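# Build a three-block arch with four Kinova arms

## Task

Using the three blocks, make an arch. The two identical leaning blocks must each stand upright on one of their ends, set flat on the table, and tilt toward one another. The third block, the keystone, must sit centred between them on their slanted upper faces, touching both with no gap at either contact. All three blocks must lie along one line. Any number of the arms may be used. The arch must hold up by itself, not because a robot is still supporting it. At the end, release the blocks and move the arms away. Arm feet in the scene frame (metres) and facing direction (degrees counter-clockwise from +x): arm1 at x=+0.65 y=+0.00 z=+0.72, facing +180; arm2 at x=+0.00 y=+0.65 z=+0.72, facing -90; arm3 at x=-0.65 y=+0.00 z=+0.72, facing +0; arm4 at x=+0.00 y=-0.65 z=+0.72, facing +90.

## Robot and tools

Robots: four identical Kinova Gen3 arms named arm1, arm2, arm3 and arm4, mounted on the table top around the centre. Each has seven revolute joints, a Robotiq 2F-85 parallel gripper and one wrist camera (arm1_cam_wrist, arm2_cam_wrist, arm3_cam_wrist, arm4_cam_wrist). The hand can reach roughly 1.0 m out from the joint 1 axis. The arms act independently and do not wait for one another.

Frame: a single scene frame shared by all arms, origin on the floor, +z up; the table top is near z=0.72. The point called hand sits between the fingertips; its z axis runs out along the fingers and its y axis is the direction the pads close along. No pose is given in calls; every motion is commanded by joint angles.

execute_actions: argument actions is a list holding one action object, or empty (an empty list only reports state and pictures). The action object has one optional key per arm ("arm1"..."arm4"), each containing "joints", a map from joint name to an absolute target. Names: joint1_rad to joint7_rad in radians, and gripper_m in metres, the target distance between fingertips (0 closed to 0.085 fully open). Nothing is an offset; every number is the angle or opening to go to. Ranges: joint1_rad, joint3_rad, joint5_rad, joint7_rad from -69.115 to 69.115; joint2_rad -2.249 to 2.249; joint4_rad -2.579 to 2.579; joint6_rad -2.099 to 2.099. Meanings: joint1 spins the whole arm about its vertical foot axis, positive clockwise from above, 0 pointing where the foot faces; joint2 is the shoulder, 0 upright, positive leaning forward; joint3 twists the upper arm; joint4 is the elbow, 0 straight; joint5 twists the forearm; joint6 is the wrist bend, 0 straight; joint7 rolls the hand, positive counter-clockwise viewed from behind. Any joint or arm left out may keep driving toward its previous target. The optional cameras list picks which wrist images come back (omitted, null or ["all"] gives every camera, [] gives none). A bad key or value rejects the whole call and nothing moves.

Motion: joints of one arm start together and arrive together from rest, but the hand may sweep a wide path between postures. After a big move the result can arrive before the arm has finished. Sending an unchanged target to a joint already reported done will not nudge it.

Results: per-robot state including joint_positions, plus images whose order the pictures line gives. joint_status tells how each commanded joint finished: done (within about 0.01 rad, 0.003 m for the gripper); off_target (stopped short, may still push); contact_stop or time_out (target dropped, joint holds where it stopped); not_followed, meaning a safety check blocked that arm's targets, announced by a "joint command not followed" line with a cause; the arm may retry those targets on later actions until they become allowed. A gripper command in the same action still runs. on_its_own lists motion you did not command. If a stop is reported, the remaining execute_actions, wait and finished_scene calls in that same reply are skipped.

wait: seconds from 0 to 10; commands nothing and returns state and images.

zoom_image: camera (one of the wrist camera names) and region [x0, y0, x1, y1] in pixels of that camera's latest full image, top-left origin, at most 504 by 504 pixels. Gives a sharper close-up.

read_manual: optional section, only "licences"; returns licence text, moves nothing.

finished_scene: scene, the integer number of the current scene. Irreversible; call it only once the arch stands on its own with grippers open and arms clear. Its result reports success and gives the next task.

Hazards: the arms do not halt on touch and can press very hard. Torque at a joint reaching its load limit (joints 1-4: 46.9 N m; joints 5-7: 29.5 N m, including carried weight) freezes that arm for 10 s and cancels its remaining commands. Holding loads heats motors: a MOTOR HOT line appears from 60 °C; at 75 °C an OVER-TEMPERATURE FAULT lets the arm sag and joint_status shows limit_stop_at_motor_heat, after which you resend the target. Hard pressing between two robots ends the run; the built-in separation check may react late and ignores gripper-to-other-arm contact, so keep arms well apart. Do not drop, slam or knock blocks, and never push anything off the work area, which ends the scene. Loose blocks may occasionally be bumped by outside disturbances, so verify with images before finishing. The simulation continues while you compose a reply, with arms holding their last command.

Each tool is called in YAML: its name, and indented under it one key for each argument.

## Session

execute_actions:
  actions: []

Scene clock: 0.00 s.
arm1.joint_positions: joint1_rad=-0.011 joint2_rad=-0.400 joint3_rad=-0.074 joint4_rad=+1.514 joint5_rad=-0.031 joint6_rad=+2.022 joint7_rad=+1.476 gripper_m=+0.085
arm1.joint_status: not commanded
arm1.hand: x=+0.5300 y=+0.0013 z=+1.2559 quat_wxyz=(-0.002, -1.000, -0.004, +0.000) (m; scene frame)
arm2.joint_positions: joint1_rad=-0.009 joint2_rad=-0.397 joint3_rad=-0.073 joint4_rad=+1.513 joint5_rad=-0.029 joint6_rad=+2.026 joint7_rad=+1.479 gripper_m=+0.085
arm2.joint_status: not commanded
arm2.hand: x=+0.0059 y=+0.5361 z=+1.2513 quat_wxyz=(+0.002, -0.700, -0.714, +0.007) (m; scene frame)
arm3.joint_positions: joint1_rad=-0.010 joint2_rad=-0.394 joint3_rad=-0.079 joint4_rad=+1.511 joint5_rad=-0.030 joint6_rad=+2.023 joint7_rad=+1.475 gripper_m=+0.085
arm3.joint_status: not commanded
arm3.hand: x=-0.5303 y=+0.0025 z=+1.2566 quat_wxyz=(+0.001, +0.016, -1.000, +0.000) (m; scene frame)
arm4.joint_positions: joint1_rad=-0.007 joint2_rad=-0.397 joint3_rad=-0.074 joint4_rad=+1.513 joint5_rad=-0.034 joint6_rad=+2.022 joint7_rad=+1.476 gripper_m=+0.085
arm4.joint_status: not commanded
arm4.hand: x=+0.0052 y=-0.5314 z=+1.3163 quat_wxyz=(+0.000, +0.691, -0.723, -0.002) (m; scene frame)
pictures: arm1_cam_wrist, arm2_cam_wrist, arm3_cam_wrist, arm4_cam_wrist
Images, in order (width x height): arm1_cam_wrist 504x504, arm2_cam_wrist 504x504, arm3_cam_wrist 504x504, arm4_cam_wrist 504x504.

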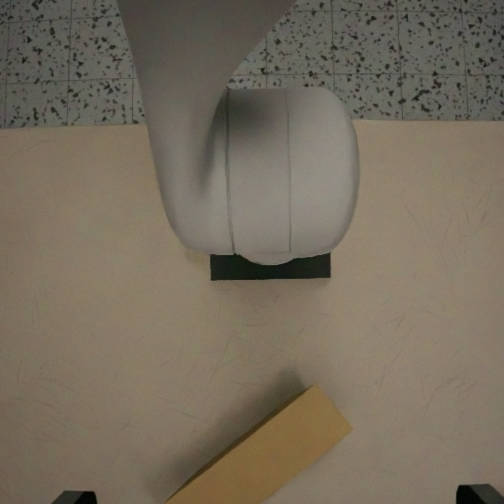

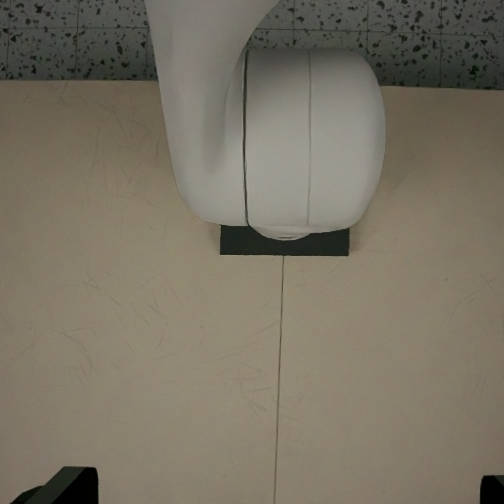

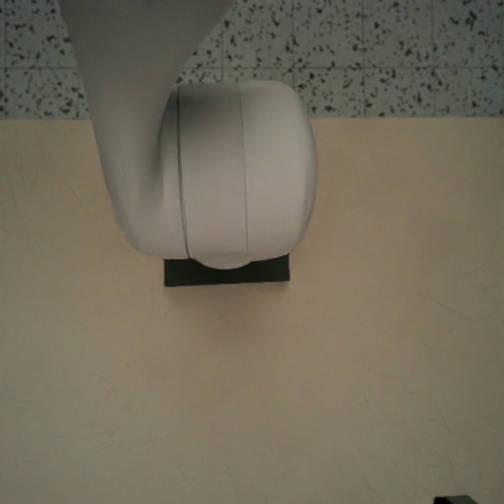

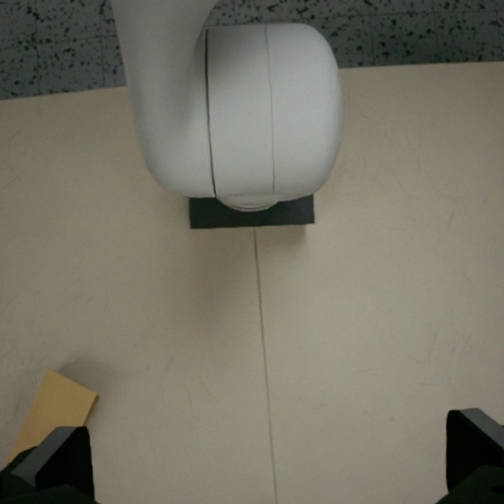

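execute_actions:
  actions:
    - {"arm1":{"joints":{"joint1_rad":0,"joint2_rad":0.2,"joint3_rad":0,"joint4_rad":1.0,"joint5_rad":0,"joint6_rad":1.9416,"joint7_rad":1.5708}},"arm2":{"joints":{"joint1_rad":0,"joint2_rad":0.2,"joint3_rad":0,"joint4_rad":1.0,"joint5_rad":0,"joint6_rad":1.9416,"joint7_rad":1.5708}},"arm3":{"joints":{"joint1_rad":0,"joint2_rad":0.2,"joint3_rad":0,"joint4_rad":1.0,"joint5_rad":0,"joint6_rad":1.9416,"joint7_rad":1.5708}},"arm4":{"joints":{"joint1_rad":0,"joint2_rad":0.2,"joint3_rad":0,"joint4_rad":1.0,"joint5_rad":0,"joint6_rad":1.9416,"joint7_rad":1.5708}}}

Scene clock: 2.50 s.
arm1.joint_positions: joint1_rad=+0.000 joint2_rad=+0.200 joint3_rad=+0.000 joint4_rad=+1.000 joint5_rad=+0.000 joint6_rad=+1.942 joint7_rad=+1.571 gripper_m=+0.085
arm1.joint_status: all done
arm1.hand: x=+0.2732 y=+0.0229 z=+1.2548 quat_wxyz=(-0.002, -1.000, -0.005, -0.002) (m; scene frame)
arm2.joint_positions: joint1_rad=+0.000 joint2_rad=+0.200 joint3_rad=+0.000 joint4_rad=+1.000 joint5_rad=+0.000 joint6_rad=+1.942 joint7_rad=+1.571 gripper_m=+0.085
arm2.joint_status: all done
arm2.hand: x=-0.0117 y=+0.2785 z=+1.2533 quat_wxyz=(+0.001, -0.699, -0.715, +0.006) (m; scene frame)
arm3.joint_positions: joint1_rad=+0.000 joint2_rad=+0.200 joint3_rad=+0.000 joint4_rad=+1.000 joint5_rad=+0.000 joint6_rad=+1.942 joint7_rad=+1.571 gripper_m=+0.085
arm3.joint_status: all done
arm3.hand: x=-0.2740 y=-0.0143 z=+1.2563 quat_wxyz=(+0.001, +0.016, -1.000, -0.002) (m; scene frame)
arm4.joint_positions: joint1_rad=+0.000 joint2_rad=+0.200 joint3_rad=+0.000 joint4_rad=+1.000 joint5_rad=+0.000 joint6_rad=+1.942 joint7_rad=+1.571 gripper_m=+0.085
arm4.joint_status: all done
arm4.hand: x=+0.0398 y=-0.2766 z=+1.3163 quat_wxyz=(+0.000, +0.693, -0.721, +0.000) (m; scene frame)
pictures: arm1_cam_wrist, arm2_cam_wrist, arm3_cam_wrist, arm4_cam_wrist
Images, in order (width x height): arm1_cam_wrist 504x504, arm2_cam_wrist 504x504, arm3_cam_wrist 504x504, arm4_cam_wrist 504x504.

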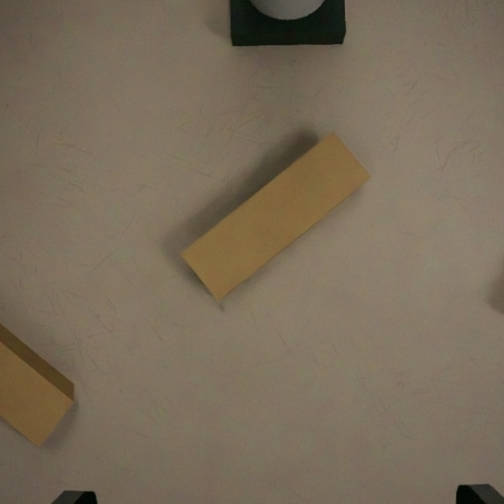

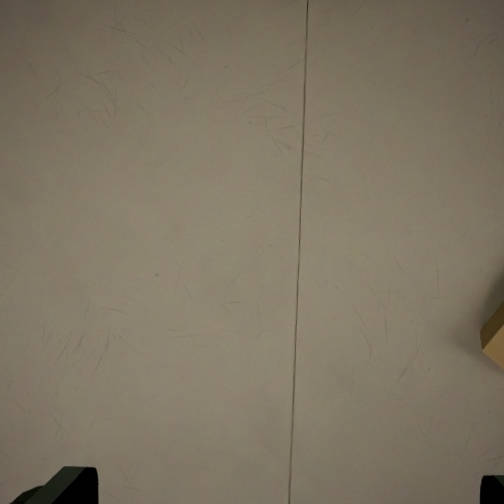

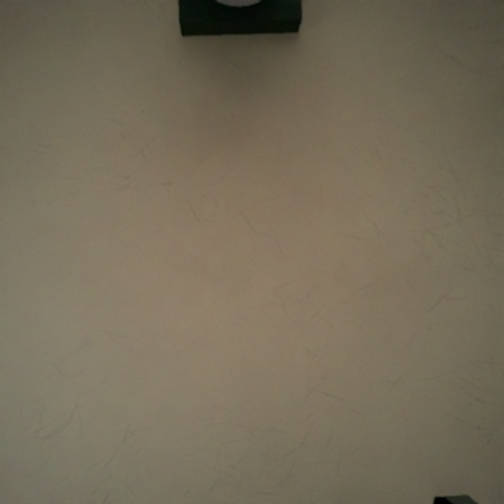

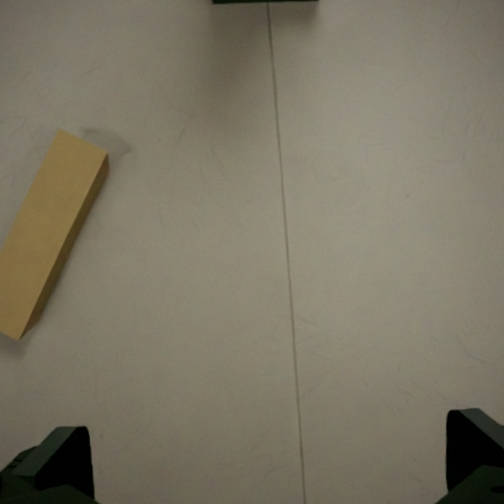

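execute_actions:
  actions:
    - {"arm1":{"joints":{"joint1_rad":-0.09,"joint2_rad":0.15,"joint4_rad":2.216,"joint6_rad":0.776,"joint7_rad":0.585}},"arm2":{"joints":{"joint1_rad":-0.6,"joint2_rad":0.392,"joint4_rad":1.854,"joint6_rad":0.896,"joint7_rad":0.28}},"arm3":{"joints":{"joint2_rad":0.8,"joint4_rad":2.3,"joint6_rad":-1.4}},"arm4":{"joints":{"joint1_rad":0.634,"joint2_rad":0.479,"joint4_rad":1.977,"joint6_rad":0.686,"joint7_rad":1.73}}}

zoom_image:
  camera: "arm3_cam_wrist"
  region: [0,40,504,300]

Scene clock: 7.93 s.
arm1.joint_positions: joint1_rad=-0.090 joint2_rad=+0.150 joint3_rad=+0.000 joint4_rad=+2.216 joint5_rad=+0.000 joint6_rad=+0.776 joint7_rad=+0.585 gripper_m=+0.085
arm1.joint_status: all done
arm1.hand: x=+0.3674 y=-0.0029 z=+0.9206 quat_wxyz=(-0.001, -0.904, +0.428, -0.003) (m; scene frame)
arm2.joint_positions: joint1_rad=-0.600 joint2_rad=+0.392 joint3_rad=+0.000 joint4_rad=+1.854 joint5_rad=+0.000 joint6_rad=+0.896 joint7_rad=+0.280 gripper_m=+0.085
arm2.joint_status: all done
arm2.hand: x=+0.2180 y=+0.3088 z=+0.9168 quat_wxyz=(-0.001, -0.900, -0.436, +0.006) (m; scene frame)
arm3.joint_positions: joint1_rad=+0.000 joint2_rad=+0.800 joint3_rad=+0.000 joint4_rad=+2.300 joint5_rad=+0.000 joint6_rad=-1.400 joint7_rad=+1.571 gripper_m=+0.085
arm3.joint_status: all done
arm3.hand: x=-0.0275 y=-0.0055 z=+0.9799 quat_wxyz=(-0.659, +0.011, -0.752, -0.012) (m; scene frame)
arm4.joint_positions: joint1_rad=+0.634 joint2_rad=+0.479 joint3_rad=+0.000 joint4_rad=+1.977 joint5_rad=+0.000 joint6_rad=+0.686 joint7_rad=+1.730 gripper_m=+0.085
arm4.joint_status: all done
arm4.hand: x=+0.2644 y=-0.3603 z=+0.9200 quat_wxyz=(+0.000, +0.504, -0.864, +0.000) (m; scene frame)
pictures: arm1_cam_wrist, arm2_cam_wrist, arm3_cam_wrist, arm4_cam_wrist
Images, in order (width x height): arm1_cam_wrist 504x504, arm2_cam_wrist 504x504, arm3_cam_wrist 504x504, arm4_cam_wrist 504x504.

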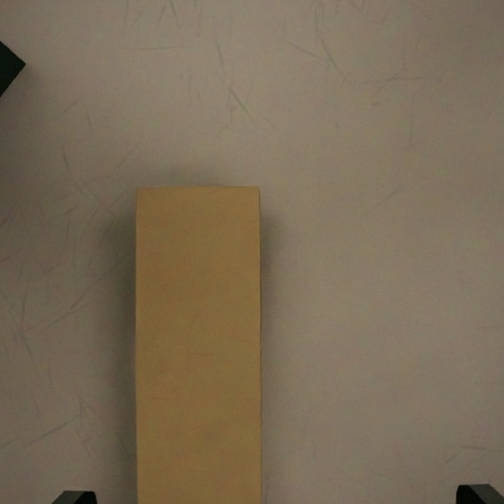

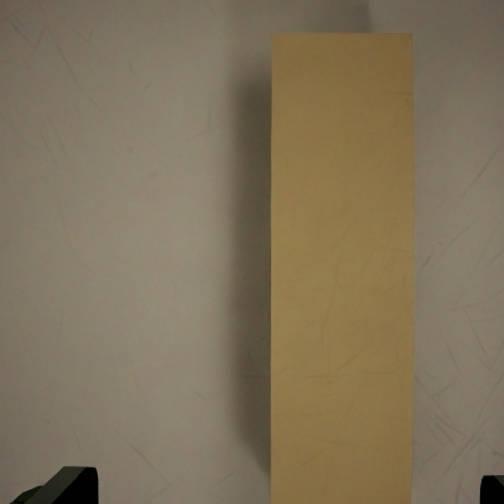

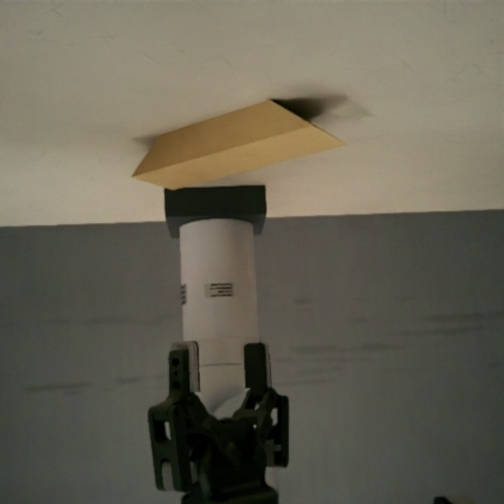

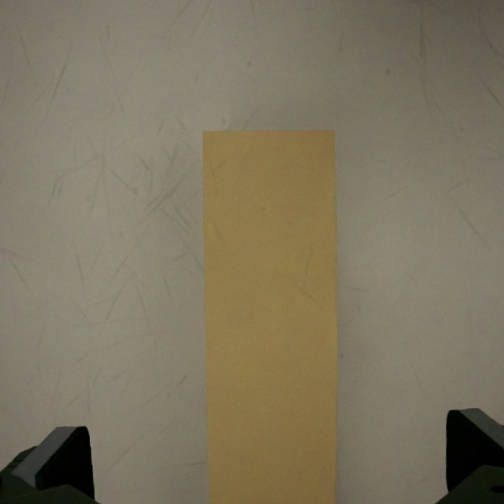

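Region (0, 40, 504, 300) of arm3_cam_wrist's 504x504 image, scaled by 1.000; it fills the top 260 rows of this view, and the rest is white.

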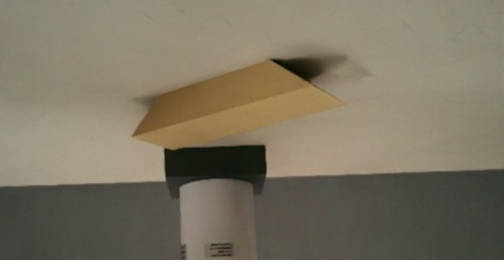

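execute_actions:
  actions:
    - {"arm1":{"joints":{"joint1_rad":-0.009,"joint2_rad":0.42,"joint4_rad":2.454,"joint6_rad":0.268,"joint7_rad":0.663}},"arm2":{"joints":{"joint1_rad":-0.693,"joint2_rad":0.606,"joint4_rad":1.94,"joint6_rad":0.596,"joint7_rad":0.21}},"arm4":{"joints":{"joint1_rad":0.623,"joint2_rad":0.74,"joint4_rad":2.01,"joint6_rad":0.392,"joint7_rad":1.684}}}

Scene clock: 11.17 s.
arm1.joint_positions: joint1_rad=-0.009 joint2_rad=+0.420 joint3_rad=+0.000 joint4_rad=+2.454 joint5_rad=+0.000 joint6_rad=+0.268 joint7_rad=+0.663 gripper_m=+0.085
arm1.joint_status: all done
arm1.hand: x=+0.3968 y=+0.0201 z=+0.8101 quat_wxyz=(-0.001, -0.903, +0.430, -0.003) (m; scene frame)
arm2.joint_positions: joint1_rad=-0.693 joint2_rad=+0.606 joint3_rad=+0.000 joint4_rad=+1.940 joint5_rad=+0.000 joint6_rad=+0.596 joint7_rad=+0.210 gripper_m=+0.085
arm2.joint_status: all done
arm2.hand: x=+0.2545 y=+0.3221 z=+0.8096 quat_wxyz=(-0.001, -0.895, -0.446, +0.006) (m; scene frame)
arm3.joint_positions: joint1_rad=+0.000 joint2_rad=+0.800 joint3_rad=+0.000 joint4_rad=+2.300 joint5_rad=+0.000 joint6_rad=-1.400 joint7_rad=+1.571 gripper_m=+0.085
arm3.joint_status: not commanded
arm3.hand: x=-0.0276 y=-0.0055 z=+0.9798 quat_wxyz=(-0.659, +0.011, -0.752, -0.012) (m; scene frame)
arm4.joint_positions: joint1_rad=+0.623 joint2_rad=+0.740 joint3_rad=+0.000 joint4_rad=+2.010 joint5_rad=+0.000 joint6_rad=+0.392 joint7_rad=+1.684 gripper_m=+0.085
arm4.joint_status: all done
arm4.hand: x=+0.2677 y=-0.3490 z=+0.8101 quat_wxyz=(+0.000, +0.489, -0.872, +0.000) (m; scene frame)
pictures: arm1_cam_wrist, arm2_cam_wrist, arm3_cam_wrist, arm4_cam_wrist
Images, in order (width x height): arm1_cam_wrist 504x504, arm2_cam_wrist 504x504, arm3_cam_wrist 504x504, arm4_cam_wrist 504x504.

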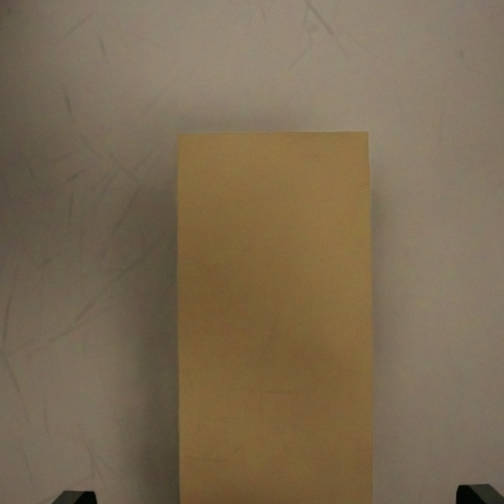

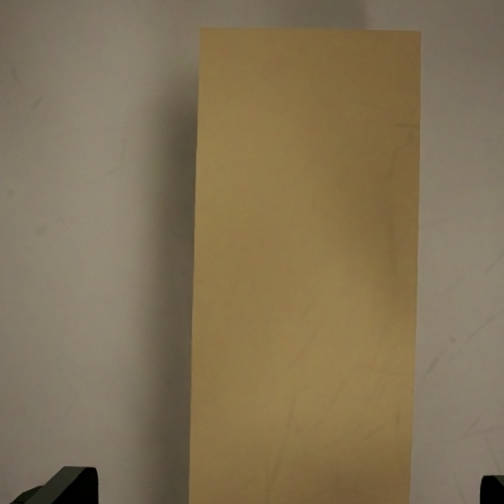

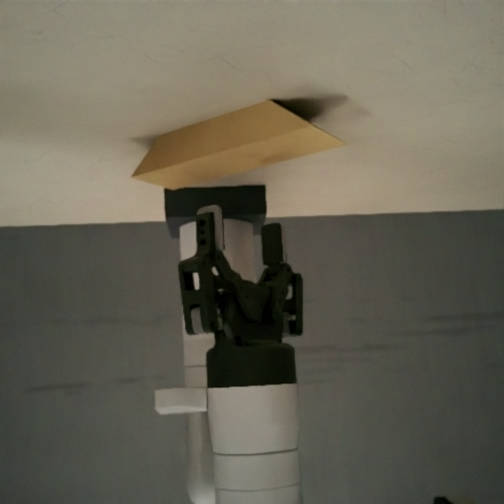

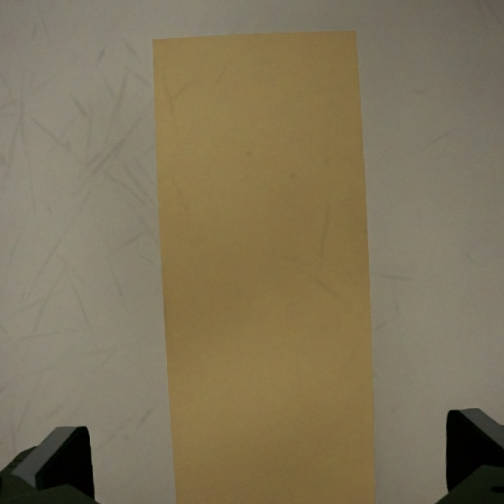

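execute_actions:
  actions:
    - {"arm1":{"joints":{"joint2_rad":0.661,"joint4_rad":2.492,"joint6_rad":-0.011}},"arm2":{"joints":{"joint2_rad":0.75,"joint4_rad":1.962,"joint6_rad":0.43}},"arm4":{"joints":{"joint2_rad":0.897,"joint4_rad":2.003,"joint6_rad":0.241}}}
  cameras: []

execute_actions:
  actions:
    - {"arm1":{"joints":{"gripper_m":0.04}},"arm2":{"joints":{"gripper_m":0.04}},"arm4":{"joints":{"gripper_m":0.04}}}

Scene clock: 12.97 s.
arm1.joint_positions: joint1_rad=-0.009 joint2_rad=+0.661 joint3_rad=+0.000 joint4_rad=+2.492 joint5_rad=+0.000 joint6_rad=-0.011 joint7_rad=+0.663 gripper_m=+0.085
arm1.joint_status: all done
arm1.hand: x=+0.3970 y=+0.0199 z=+0.7468 quat_wxyz=(-0.001, -0.903, +0.430, -0.003) (m; scene frame)
arm2.joint_positions: joint1_rad=-0.693 joint2_rad=+0.750 joint3_rad=+0.000 joint4_rad=+1.962 joint5_rad=+0.000 joint6_rad=+0.430 joint7_rad=+0.210 gripper_m=+0.085
arm2.joint_status: all done
arm2.hand: x=+0.2550 y=+0.3204 z=+0.7461 quat_wxyz=(-0.001, -0.895, -0.446, +0.006) (m; scene frame)
arm3.joint_positions: joint1_rad=+0.000 joint2_rad=+0.800 joint3_rad=+0.000 joint4_rad=+2.300 joint5_rad=+0.000 joint6_rad=-1.400 joint7_rad=+1.571 gripper_m=+0.085
arm3.joint_status: not commanded
arm3.hand: x=-0.0276 y=-0.0055 z=+0.9798 quat_wxyz=(-0.659, +0.011, -0.752, -0.012) (m; scene frame)
arm4.joint_positions: joint1_rad=+0.623 joint2_rad=+0.897 joint3_rad=+0.000 joint4_rad=+2.003 joint5_rad=+0.000 joint6_rad=+0.241 joint7_rad=+1.684 gripper_m=+0.085
arm4.joint_status: all done
arm4.hand: x=+0.2681 y=-0.3485 z=+0.7472 quat_wxyz=(+0.000, +0.489, -0.872, +0.000) (m; scene frame)
pictures: none
No camera images: the call's "cameras" was empty. Leave "cameras" out to get every camera's image.

Scene clock: 13.80 s.
arm1.joint_positions: joint1_rad=-0.009 joint2_rad=+0.658 joint3_rad=+0.000 joint4_rad=+2.493 joint5_rad=+0.000 joint6_rad=-0.010 joint7_rad=+0.663 gripper_m=+0.058
arm1.joint_status: gripper_m off_target (ended at +0.058, target +0.040)
arm1.hand: x=+0.3970 y=+0.0199 z=+0.7475 quat_wxyz=(-0.001, -0.903, +0.430, -0.002) (m; scene frame)
arm2.joint_positions: joint1_rad=-0.693 joint2_rad=+0.748 joint3_rad=+0.000 joint4_rad=+1.961 joint5_rad=+0.000 joint6_rad=+0.430 joint7_rad=+0.210 gripper_m=+0.059
arm2.joint_status: gripper_m off_target (ended at +0.059, target +0.040)
arm2.hand: x=+0.2556 y=+0.3198 z=+0.7468 quat_wxyz=(-0.002, -0.895, -0.446, +0.006) (m; scene frame)
arm3.joint_positions: joint1_rad=+0.000 joint2_rad=+0.800 joint3_rad=+0.000 joint4_rad=+2.300 joint5_rad=+0.000 joint6_rad=-1.400 joint7_rad=+1.571 gripper_m=+0.085
arm3.joint_status: not commanded
arm3.hand: x=-0.0276 y=-0.0055 z=+0.9798 quat_wxyz=(-0.659, +0.011, -0.752, -0.012) (m; scene frame)
arm4.joint_positions: joint1_rad=+0.623 joint2_rad=+0.896 joint3_rad=+0.000 joint4_rad=+2.003 joint5_rad=+0.000 joint6_rad=+0.241 joint7_rad=+1.684 gripper_m=+0.058
arm4.joint_status: gripper_m off_target (ended at +0.058, target +0.040)
arm4.hand: x=+0.2680 y=-0.3482 z=+0.7477 quat_wxyz=(+0.000, +0.489, -0.872, +0.000) (m; scene frame)
pictures: arm1_cam_wrist, arm2_cam_wrist, arm3_cam_wrist, arm4_cam_wrist
Images, in order (width x height): arm1_cam_wrist 504x504, arm2_cam_wrist 504x504, arm3_cam_wrist 504x504, arm4_cam_wrist 504x504.

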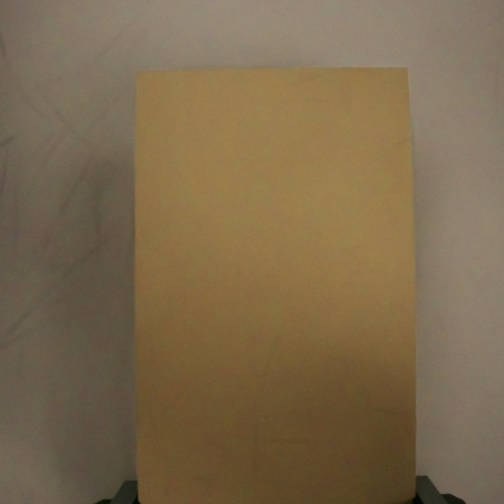

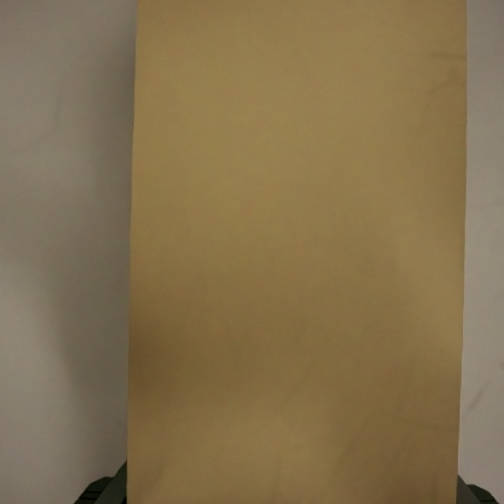

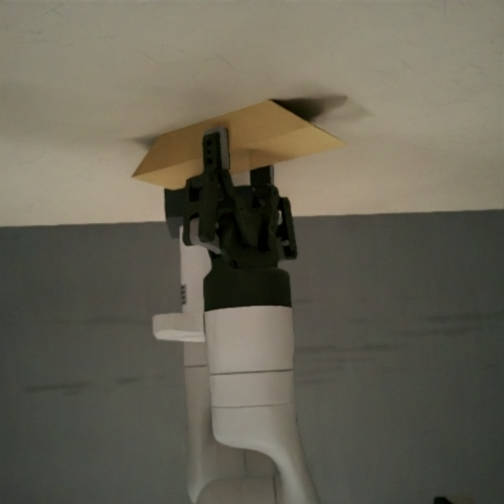

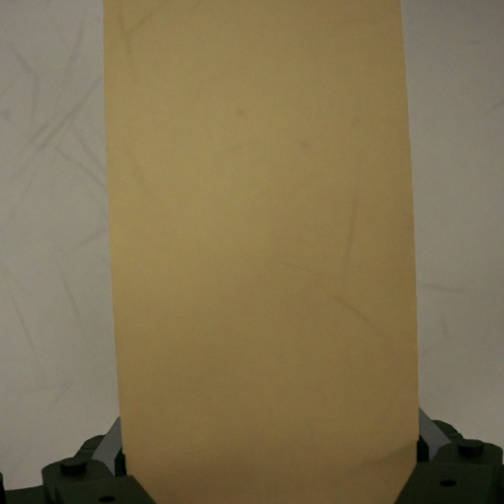

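execute_actions:
  actions:
    - {"arm1":{"joints":{"joint1_rad":-0.09,"joint2_rad":0.15,"joint4_rad":2.216,"joint6_rad":0.776,"joint7_rad":-0.06}},"arm2":{"joints":{"joint2_rad":0.392,"joint4_rad":1.854,"joint6_rad":0.896}},"arm3":{"joints":{"joint6_rad":-1.53}},"arm4":{"joints":{"joint2_rad":0.479,"joint4_rad":1.977,"joint6_rad":0.686}}}
  cameras: ["arm3_cam_wrist"]

zoom_image:
  camera: "arm3_cam_wrist"
  region: [80,140,380,340]

Scene clock: 16.07 s.
arm1.joint_positions: joint1_rad=-0.090 joint2_rad=+0.151 joint3_rad=+0.000 joint4_rad=+2.217 joint5_rad=+0.000 joint6_rad=+0.776 joint7_rad=-0.060 gripper_m=+0.058
arm1.joint_status: all done
arm1.hand: x=+0.3678 y=-0.0029 z=+0.9202 quat_wxyz=(+0.001, -0.721, +0.693, -0.003) (m; scene frame)
arm2.joint_positions: joint1_rad=-0.693 joint2_rad=+0.395 joint3_rad=+0.000 joint4_rad=+1.856 joint5_rad=+0.000 joint6_rad=+0.896 joint7_rad=+0.210 gripper_m=+0.059
arm2.joint_status: all done
arm2.hand: x=+0.2483 y=+0.3313 z=+0.9148 quat_wxyz=(+0.001, -0.895, -0.446, +0.007) (m; scene frame)
arm3.joint_positions: joint1_rad=+0.000 joint2_rad=+0.800 joint3_rad=+0.000 joint4_rad=+2.300 joint5_rad=+0.000 joint6_rad=-1.530 joint7_rad=+1.571 gripper_m=+0.085
arm3.joint_status: all done
arm3.hand: x=-0.0249 y=-0.0055 z=+1.0202 quat_wxyz=(-0.707, +0.010, -0.707, -0.012) (m; scene frame)
arm4.joint_positions: joint1_rad=+0.623 joint2_rad=+0.481 joint3_rad=+0.000 joint4_rad=+1.978 joint5_rad=+0.000 joint6_rad=+0.686 joint7_rad=+1.684 gripper_m=+0.058
arm4.joint_status: all done
arm4.hand: x=+0.2607 y=-0.3580 z=+0.9192 quat_wxyz=(+0.002, +0.489, -0.872, +0.001) (m; scene frame)
pictures: arm3_cam_wrist
Images, in order (width x height): arm3_cam_wrist 504x504.

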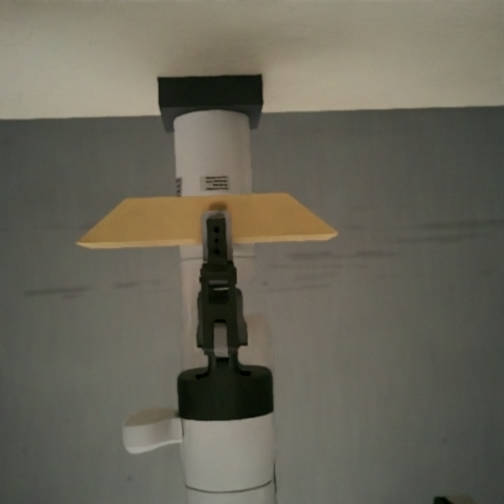

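Region (80, 140, 380, 340) of arm3_cam_wrist's 504x504 image, scaled by 1.680.

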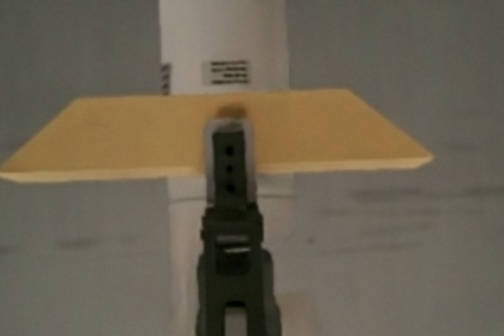

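execute_actions:
  actions:
    - {"arm3":{"joints":{"joint2_rad":-0.5,"joint4_rad":2.55,"joint6_rad":0.05}},"arm2":{"joints":{"joint1_rad":-0.014,"joint2_rad":0.5,"joint4_rad":2.5,"joint6_rad":-1.08,"joint7_rad":1.5708}},"arm4":{"joints":{"joint1_rad":-0.077,"joint2_rad":0.5,"joint4_rad":2.5,"joint6_rad":-1.08,"joint7_rad":1.5708}}}
  cameras: []

execute_actions:
  actions:
    - {"arm2":{"joints":{"joint2_rad":1.047,"joint4_rad":2.4855,"joint6_rad":-1.613}},"arm4":{"joints":{"joint2_rad":1.262,"joint4_rad":2.4,"joint6_rad":-1.742}},"arm1":{"joints":{"joint2_rad":0.25,"joint4_rad":1.7,"joint6_rad":1.19}}}

Scene clock: 19.77 s.
arm1.joint_positions: joint1_rad=-0.090 joint2_rad=+0.151 joint3_rad=+0.000 joint4_rad=+2.217 joint5_rad=+0.000 joint6_rad=+0.776 joint7_rad=-0.060 gripper_m=+0.058
arm1.joint_status: not commanded
arm1.hand: x=+0.3678 y=-0.0029 z=+0.9202 quat_wxyz=(+0.001, -0.721, +0.693, -0.003) (m; scene frame)
arm2.joint_positions: joint1_rad=-0.014 joint2_rad=+0.504 joint3_rad=+0.000 joint4_rad=+2.502 joint5_rad=+0.000 joint6_rad=-1.077 joint7_rad=+1.571 gripper_m=+0.059
arm2.joint_status: all done
arm2.hand: x=-0.0031 y=+0.1160 z=+0.9871 quat_wxyz=(-0.409, -0.567, -0.592, +0.400) (m; scene frame)
arm3.joint_positions: joint1_rad=+0.000 joint2_rad=-0.500 joint3_rad=+0.000 joint4_rad=+2.550 joint5_rad=+0.000 joint6_rad=+0.050 joint7_rad=+1.571 gripper_m=+0.085
arm3.joint_status: all done
arm3.hand: x=-0.3049 y=-0.0148 z=+1.1084 quat_wxyz=(-0.497, +0.013, -0.868, -0.009) (m; scene frame)
arm4.joint_positions: joint1_rad=-0.077 joint2_rad=+0.502 joint3_rad=+0.000 joint4_rad=+2.502 joint5_rad=+0.000 joint6_rad=-1.078 joint7_rad=+1.571 gripper_m=+0.058
arm4.joint_status: all done
arm4.hand: x=+0.0046 y=-0.1138 z=+1.0505 quat_wxyz=(-0.396, +0.591, -0.570, -0.411) (m; scene frame)
pictures: none
No camera images: the call's "cameras" was empty. Leave "cameras" out to get every camera's image.

Scene clock: 21.97 s.
arm1.joint_positions: joint1_rad=-0.090 joint2_rad=+0.251 joint3_rad=+0.000 joint4_rad=+1.701 joint5_rad=+0.000 joint6_rad=+1.190 joint7_rad=-0.060 gripper_m=+0.058
arm1.joint_status: all done
arm1.hand: x=+0.2542 y=-0.0139 z=+1.0193 quat_wxyz=(+0.000, -0.721, +0.693, -0.003) (m; scene frame)
arm2.joint_positions: joint1_rad=-0.014 joint2_rad=+1.051 joint3_rad=+0.000 joint4_rad=+2.487 joint5_rad=+0.000 joint6_rad=-1.610 joint7_rad=+1.571 gripper_m=+0.059
arm2.joint_status: all done
arm2.hand: x=-0.0045 y=+0.1165 z=+0.8496 quat_wxyz=(-0.410, -0.567, -0.592, +0.401) (m; scene frame)
arm3.joint_positions: joint1_rad=+0.000 joint2_rad=-0.500 joint3_rad=+0.000 joint4_rad=+2.550 joint5_rad=+0.000 joint6_rad=+0.050 joint7_rad=+1.571 gripper_m=+0.085
arm3.joint_status: not commanded
arm3.hand: x=-0.3049 y=-0.0148 z=+1.1084 quat_wxyz=(-0.497, +0.013, -0.868, -0.009) (m; scene frame)
arm4.joint_positions: joint1_rad=-0.077 joint2_rad=+1.264 joint3_rad=+0.000 joint4_rad=+2.401 joint5_rad=+0.000 joint6_rad=-1.740 joint7_rad=+1.571 gripper_m=+0.058
arm4.joint_status: all done
arm4.hand: x=+0.0046 y=-0.1153 z=+0.8481 quat_wxyz=(-0.396, +0.591, -0.569, -0.412) (m; scene frame)
pictures: arm1_cam_wrist, arm2_cam_wrist, arm3_cam_wrist, arm4_cam_wrist
Images, in order (width x height): arm1_cam_wrist 504x504, arm2_cam_wrist 504x504, arm3_cam_wrist 504x504, arm4_cam_wrist 504x504.

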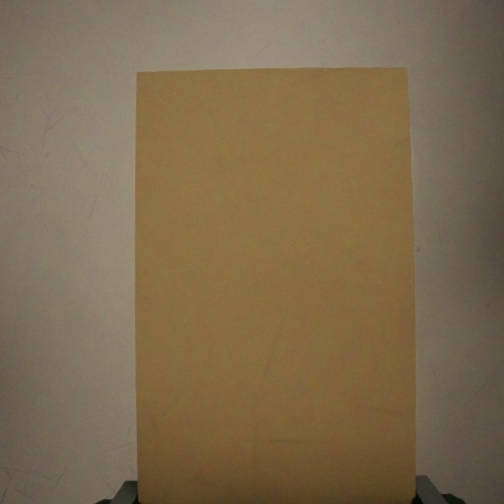

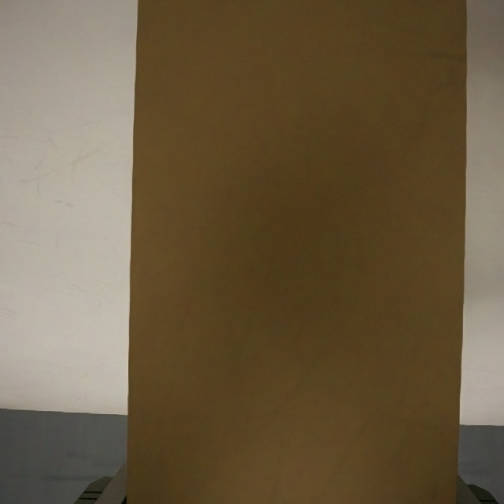

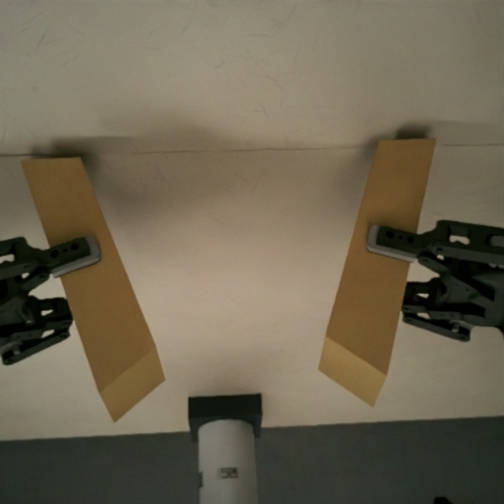

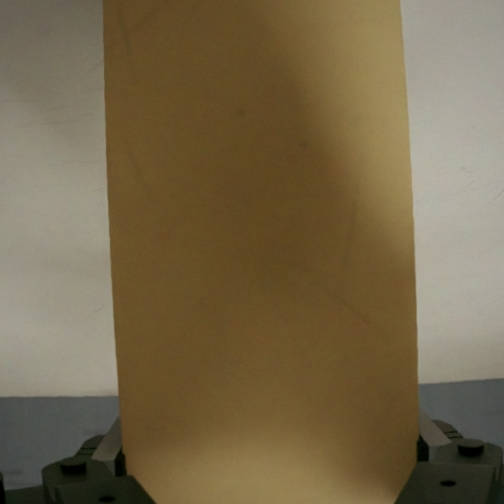

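execute_actions:
  actions:
    - {"arm2":{"joints":{"joint2_rad":1.145,"joint4_rad":2.4535,"joint6_rad":-1.685,"joint7_rad":1.56}},"arm4":{"joints":{"joint2_rad":1.344,"joint4_rad":2.3517,"joint6_rad":-1.782}},"arm1":{"joints":{"joint1_rad":-0.019,"joint2_rad":0.92,"joint4_rad":0.686,"joint6_rad":1.533,"joint7_rad":0.009}}}
  cameras: ["arm3_cam_wrist","arm1_cam_wrist"]

Scene clock: 24.93 s.
arm1.joint_positions: joint1_rad=-0.019 joint2_rad=+0.921 joint3_rad=+0.000 joint4_rad=+0.687 joint5_rad=+0.000 joint6_rad=+1.533 joint7_rad=+0.009 gripper_m=+0.058
arm1.joint_status: all done
arm1.hand: x=+0.0013 y=+0.0067 z=+0.9702 quat_wxyz=(+0.000, -0.720, +0.693, -0.003) (m; scene frame)
arm2.joint_positions: joint1_rad=-0.014 joint2_rad=+1.143 joint3_rad=+0.000 joint4_rad=+2.456 joint5_rad=+0.000 joint6_rad=-1.686 joint7_rad=+1.560 gripper_m=+0.059
arm2.joint_status: all done
arm2.hand: x=-0.0048 y=+0.1146 z=+0.8273 quat_wxyz=(-0.416, -0.567, -0.586, +0.403) (m; scene frame)
arm3.joint_positions: joint1_rad=+0.000 joint2_rad=-0.500 joint3_rad=+0.000 joint4_rad=+2.550 joint5_rad=+0.000 joint6_rad=+0.050 joint7_rad=+1.571 gripper_m=+0.085
arm3.joint_status: not commanded
arm3.hand: x=-0.3049 y=-0.0148 z=+1.1084 quat_wxyz=(-0.497, +0.013, -0.868, -0.009) (m; scene frame)
arm4.joint_positions: joint1_rad=-0.077 joint2_rad=+1.346 joint3_rad=+0.000 joint4_rad=+2.352 joint5_rad=+0.000 joint6_rad=-1.780 joint7_rad=+1.571 gripper_m=+0.058
arm4.joint_status: all done
arm4.hand: x=+0.0045 y=-0.1147 z=+0.8220 quat_wxyz=(-0.398, +0.590, -0.568, -0.414) (m; scene frame)
pictures: arm1_cam_wrist, arm3_cam_wrist
Images, in order (width x height): arm1_cam_wrist 504x504, arm3_cam_wrist 504x504.

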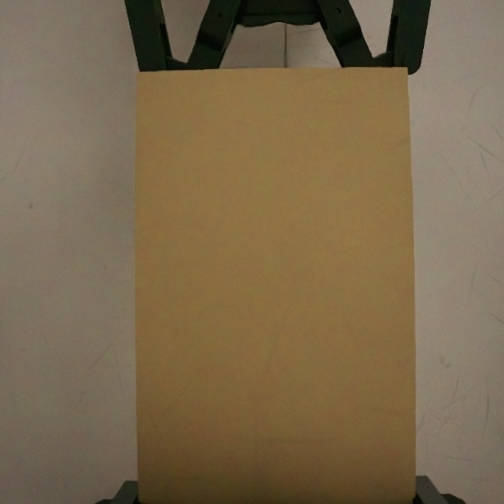

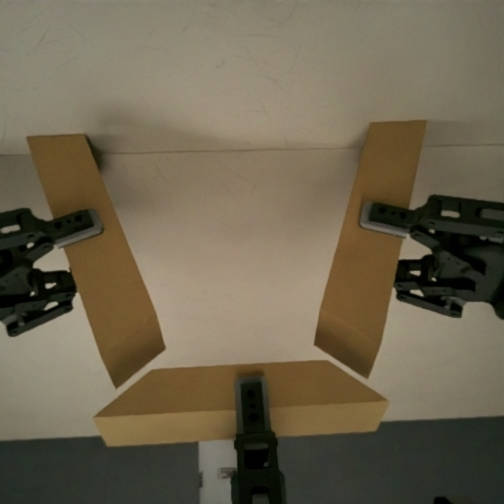

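execute_actions:
  actions:
    - {"arm2":{"joints":{"joint2_rad":1.141,"joint4_rad":2.456,"joint6_rad":-1.681}},"arm4":{"joints":{"joint2_rad":1.356,"joint4_rad":2.3445,"joint6_rad":-1.785}},"arm1":{"joints":{"joint2_rad":0.933,"joint4_rad":0.744,"joint6_rad":1.463}}}
  cameras: ["arm3_cam_wrist"]

zoom_image:
  camera: "arm3_cam_wrist"
  region: [70,270,410,430]

Scene clock: 26.13 s.
arm1.joint_positions: joint1_rad=-0.019 joint2_rad=+0.935 joint3_rad=+0.000 joint4_rad=+0.745 joint5_rad=+0.000 joint6_rad=+1.463 joint7_rad=+0.009 gripper_m=+0.058
arm1.joint_status: all done
arm1.hand: x=+0.0001 y=+0.0066 z=+0.9434 quat_wxyz=(+0.000, -0.720, +0.693, -0.003) (m; scene frame)
arm2.joint_positions: joint1_rad=-0.014 joint2_rad=+1.140 joint3_rad=+0.000 joint4_rad=+2.456 joint5_rad=+0.000 joint6_rad=-1.681 joint7_rad=+1.560 gripper_m=+0.059
arm2.joint_status: all done
arm2.hand: x=-0.0048 y=+0.1147 z=+0.8274 quat_wxyz=(-0.415, -0.567, -0.586, +0.402) (m; scene frame)
arm3.joint_positions: joint1_rad=+0.000 joint2_rad=-0.500 joint3_rad=+0.000 joint4_rad=+2.550 joint5_rad=+0.000 joint6_rad=+0.050 joint7_rad=+1.571 gripper_m=+0.085
arm3.joint_status: not commanded
arm3.hand: x=-0.3049 y=-0.0148 z=+1.1084 quat_wxyz=(-0.497, +0.013, -0.868, -0.009) (m; scene frame)
arm4.joint_positions: joint1_rad=-0.077 joint2_rad=+1.354 joint3_rad=+0.000 joint4_rad=+2.346 joint5_rad=+0.000 joint6_rad=-1.787 joint7_rad=+1.570 gripper_m=+0.058
arm4.joint_status: all done
arm4.hand: x=+0.0045 y=-0.1138 z=+0.8207 quat_wxyz=(-0.399, +0.589, -0.567, -0.415) (m; scene frame)
pictures: arm3_cam_wrist
Images, in order (width x height): arm3_cam_wrist 504x504.

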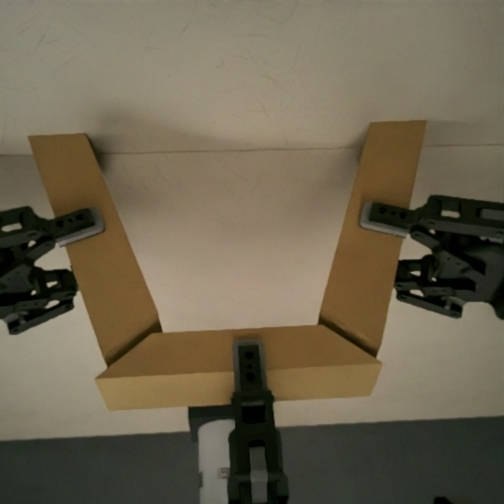

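Region (70, 270, 410, 430) of arm3_cam_wrist's 504x504 image, scaled by 1.482; it fills the top 237 rows of this view, and the rest is white.

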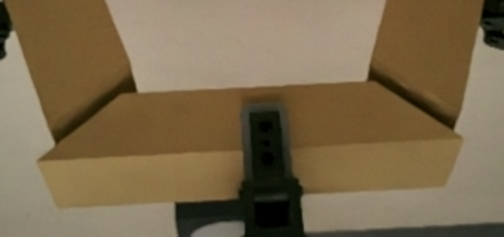

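execute_actions:
  actions:
    - {"arm1":{"joints":{"joint1_rad":-0.017,"joint2_rad":0.939,"joint4_rad":0.766,"joint6_rad":1.435}}}
  cameras: ["arm3_cam_wrist","arm1_cam_wrist"]

zoom_image:
  camera: "arm3_cam_wrist"
  region: [70,280,200,410]

zoom_image:
  camera: "arm3_cam_wrist"
  region: [290,270,420,400]

Scene clock: 27.20 s.
arm1.joint_positions: joint1_rad=-0.017 joint2_rad=+0.940 joint3_rad=+0.000 joint4_rad=+0.767 joint5_rad=+0.000 joint6_rad=+1.435 joint7_rad=+0.009 gripper_m=+0.058
arm1.joint_status: all done
arm1.hand: x=-0.0003 y=+0.0077 z=+0.9329 quat_wxyz=(+0.000, -0.720, +0.694, -0.003) (m; scene frame)
arm2.joint_positions: joint1_rad=-0.014 joint2_rad=+1.140 joint3_rad=+0.000 joint4_rad=+2.456 joint5_rad=+0.000 joint6_rad=-1.681 joint7_rad=+1.560 gripper_m=+0.059
arm2.joint_status: not commanded
arm2.hand: x=-0.0048 y=+0.1147 z=+0.8274 quat_wxyz=(-0.415, -0.567, -0.586, +0.402) (m; scene frame)
arm3.joint_positions: joint1_rad=+0.000 joint2_rad=-0.500 joint3_rad=+0.000 joint4_rad=+2.550 joint5_rad=+0.000 joint6_rad=+0.050 joint7_rad=+1.571 gripper_m=+0.085
arm3.joint_status: not commanded
arm3.hand: x=-0.3049 y=-0.0148 z=+1.1084 quat_wxyz=(-0.497, +0.013, -0.868, -0.009) (m; scene frame)
arm4.joint_positions: joint1_rad=-0.077 joint2_rad=+1.354 joint3_rad=+0.000 joint4_rad=+2.346 joint5_rad=+0.000 joint6_rad=-1.787 joint7_rad=+1.570 gripper_m=+0.058
arm4.joint_status: not commanded
arm4.hand: x=+0.0045 y=-0.1138 z=+0.8207 quat_wxyz=(-0.399, +0.589, -0.567, -0.415) (m; scene frame)
pictures: arm1_cam_wrist, arm3_cam_wrist
Images, in order (width x height): arm1_cam_wrist 504x504, arm3_cam_wrist 504x504.

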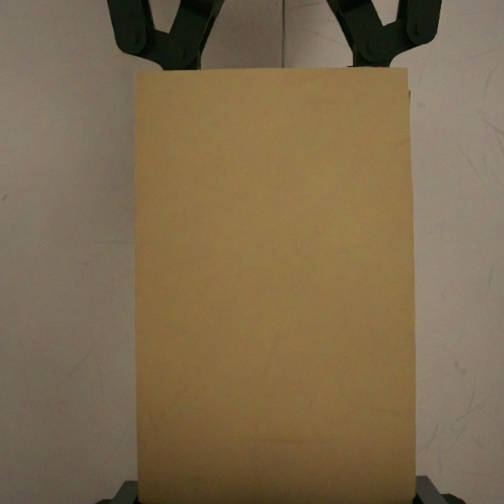

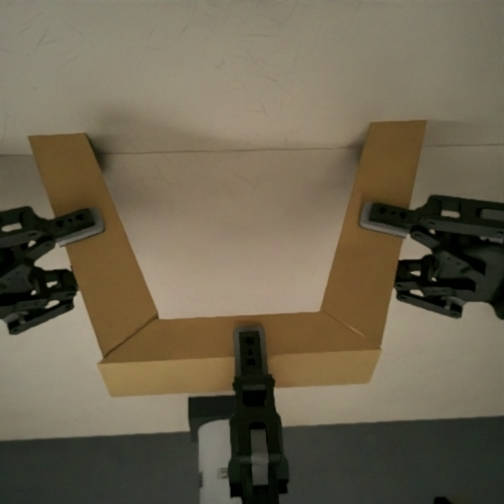

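Region (70, 280, 200, 410) of arm3_cam_wrist's 504x504 image, scaled by 3.877.

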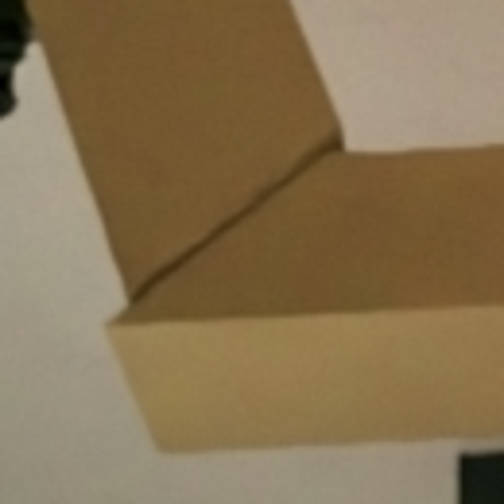

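Region (290, 270, 420, 400) of arm3_cam_wrist's 504x504 image, scaled by 3.877.

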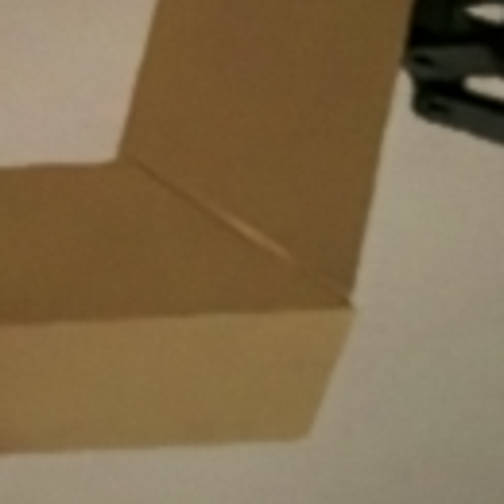

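execute_actions:
  actions:
    - {"arm4":{"joints":{"joint1_rad":-0.074,"joint2_rad":1.359,"joint4_rad":2.356,"joint6_rad":-1.802}}}
  cameras: []

execute_actions:
  actions:
    - {"arm1":{"joints":{"joint2_rad":0.9405,"joint4_rad":0.77,"joint6_rad":1.43}},"arm4":{"joints":{"joint2_rad":1.361}}}
  cameras: []

execute_actions:
  actions:
    - {"arm1":{"joints":{"gripper_m":0.085}}}
  cameras: ["arm3_cam_wrist","arm1_cam_wrist"]

zoom_image:
  camera: "arm3_cam_wrist"
  region: [70,270,410,430]

Scene clock: 28.23 s.
arm1.joint_positions: joint1_rad=-0.017 joint2_rad=+0.940 joint3_rad=+0.000 joint4_rad=+0.767 joint5_rad=+0.000 joint6_rad=+1.435 joint7_rad=+0.009 gripper_m=+0.058
arm1.joint_status: not commanded
arm1.hand: x=-0.0003 y=+0.0077 z=+0.9329 quat_wxyz=(+0.000, -0.720, +0.694, -0.003) (m; scene frame)
arm2.joint_positions: joint1_rad=-0.014 joint2_rad=+1.140 joint3_rad=+0.000 joint4_rad=+2.456 joint5_rad=+0.000 joint6_rad=-1.681 joint7_rad=+1.560 gripper_m=+0.059
arm2.joint_status: not commanded
arm2.hand: x=-0.0048 y=+0.1147 z=+0.8274 quat_wxyz=(-0.415, -0.567, -0.586, +0.402) (m; scene frame)
arm3.joint_positions: joint1_rad=+0.000 joint2_rad=-0.500 joint3_rad=+0.000 joint4_rad=+2.550 joint5_rad=+0.000 joint6_rad=+0.050 joint7_rad=+1.571 gripper_m=+0.085
arm3.joint_status: not commanded
arm3.hand: x=-0.3049 y=-0.0148 z=+1.1084 quat_wxyz=(-0.497, +0.013, -0.868, -0.009) (m; scene frame)
arm4.joint_positions: joint1_rad=-0.074 joint2_rad=+1.359 joint3_rad=+0.000 joint4_rad=+2.356 joint5_rad=+0.000 joint6_rad=-1.802 joint7_rad=+1.571 gripper_m=+0.058
arm4.joint_status: all done
arm4.hand: x=+0.0060 y=-0.1174 z=+0.8210 quat_wxyz=(-0.400, +0.588, -0.568, -0.415) (m; scene frame)
pictures: none
No camera images: the call's "cameras" was empty. Leave "cameras" out to get every camera's image.

Scene clock: 28.67 s.
arm1.joint_positions: joint1_rad=-0.018 joint2_rad=+0.940 joint3_rad=+0.000 joint4_rad=+0.770 joint5_rad=+0.000 joint6_rad=+1.431 joint7_rad=+0.009 gripper_m=+0.058
arm1.joint_status: all done
arm1.hand: x=-0.0006 y=+0.0071 z=+0.9323 quat_wxyz=(-0.001, -0.720, +0.694, -0.003) (m; scene frame)
arm2.joint_positions: joint1_rad=-0.014 joint2_rad=+1.140 joint3_rad=+0.000 joint4_rad=+2.456 joint5_rad=+0.000 joint6_rad=-1.681 joint7_rad=+1.560 gripper_m=+0.059
arm2.joint_status: not commanded
arm2.hand: x=-0.0048 y=+0.1147 z=+0.8274 quat_wxyz=(-0.415, -0.567, -0.586, +0.402) (m; scene frame)
arm3.joint_positions: joint1_rad=+0.000 joint2_rad=-0.500 joint3_rad=+0.000 joint4_rad=+2.550 joint5_rad=+0.000 joint6_rad=+0.050 joint7_rad=+1.571 gripper_m=+0.085
arm3.joint_status: not commanded
arm3.hand: x=-0.3049 y=-0.0148 z=+1.1084 quat_wxyz=(-0.497, +0.013, -0.868, -0.009) (m; scene frame)
arm4.joint_positions: joint1_rad=-0.074 joint2_rad=+1.360 joint3_rad=+0.000 joint4_rad=+2.356 joint5_rad=+0.000 joint6_rad=-1.803 joint7_rad=+1.571 gripper_m=+0.058
arm4.joint_status: all done
arm4.hand: x=+0.0060 y=-0.1175 z=+0.8209 quat_wxyz=(-0.400, +0.588, -0.568, -0.415) (m; scene frame)
pictures: none
No camera images: the call's "cameras" was empty. Leave "cameras" out to get every camera's image.

Scene clock: 29.63 s.
arm1.joint_positions: joint1_rad=-0.017 joint2_rad=+0.941 joint3_rad=+0.000 joint4_rad=+0.770 joint5_rad=+0.000 joint6_rad=+1.430 joint7_rad=+0.009 gripper_m=+0.085
arm1.joint_status: all done
arm1.hand: x=-0.0007 y=+0.0078 z=+0.9317 quat_wxyz=(+0.000, -0.720, +0.694, -0.002) (m; scene frame)
arm2.joint_positions: joint1_rad=-0.014 joint2_rad=+1.140 joint3_rad=+0.000 joint4_rad=+2.456 joint5_rad=+0.000 joint6_rad=-1.681 joint7_rad=+1.560 gripper_m=+0.059
arm2.joint_status: not commanded
arm2.hand: x=-0.0048 y=+0.1147 z=+0.8274 quat_wxyz=(-0.415, -0.567, -0.586, +0.402) (m; scene frame)
arm3.joint_positions: joint1_rad=+0.000 joint2_rad=-0.500 joint3_rad=+0.000 joint4_rad=+2.550 joint5_rad=+0.000 joint6_rad=+0.050 joint7_rad=+1.571 gripper_m=+0.085
arm3.joint_status: not commanded
arm3.hand: x=-0.3049 y=-0.0148 z=+1.1084 quat_wxyz=(-0.497, +0.013, -0.868, -0.009) (m; scene frame)
arm4.joint_positions: joint1_rad=-0.074 joint2_rad=+1.360 joint3_rad=+0.000 joint4_rad=+2.356 joint5_rad=+0.000 joint6_rad=-1.803 joint7_rad=+1.571 gripper_m=+0.058
arm4.joint_status: not commanded
arm4.hand: x=+0.0060 y=-0.1175 z=+0.8209 quat_wxyz=(-0.400, +0.588, -0.568, -0.415) (m; scene frame)
pictures: arm1_cam_wrist, arm3_cam_wrist
Images, in order (width x height): arm1_cam_wrist 504x504, arm3_cam_wrist 504x504.

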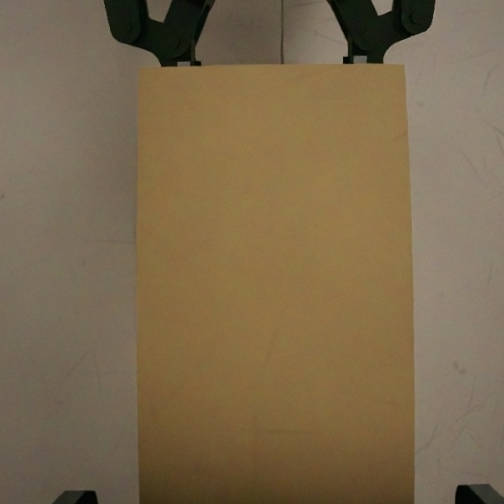

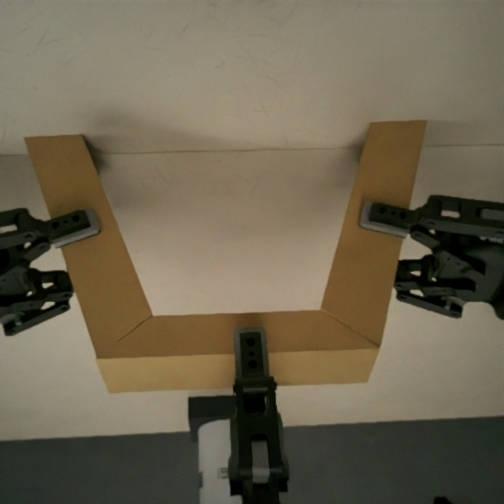

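Region (70, 270, 410, 430) of arm3_cam_wrist's 504x504 image, scaled by 1.482; it fills the top 237 rows of this view, and the rest is white.

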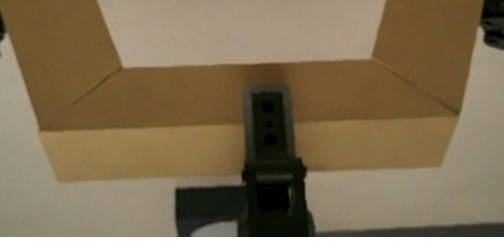

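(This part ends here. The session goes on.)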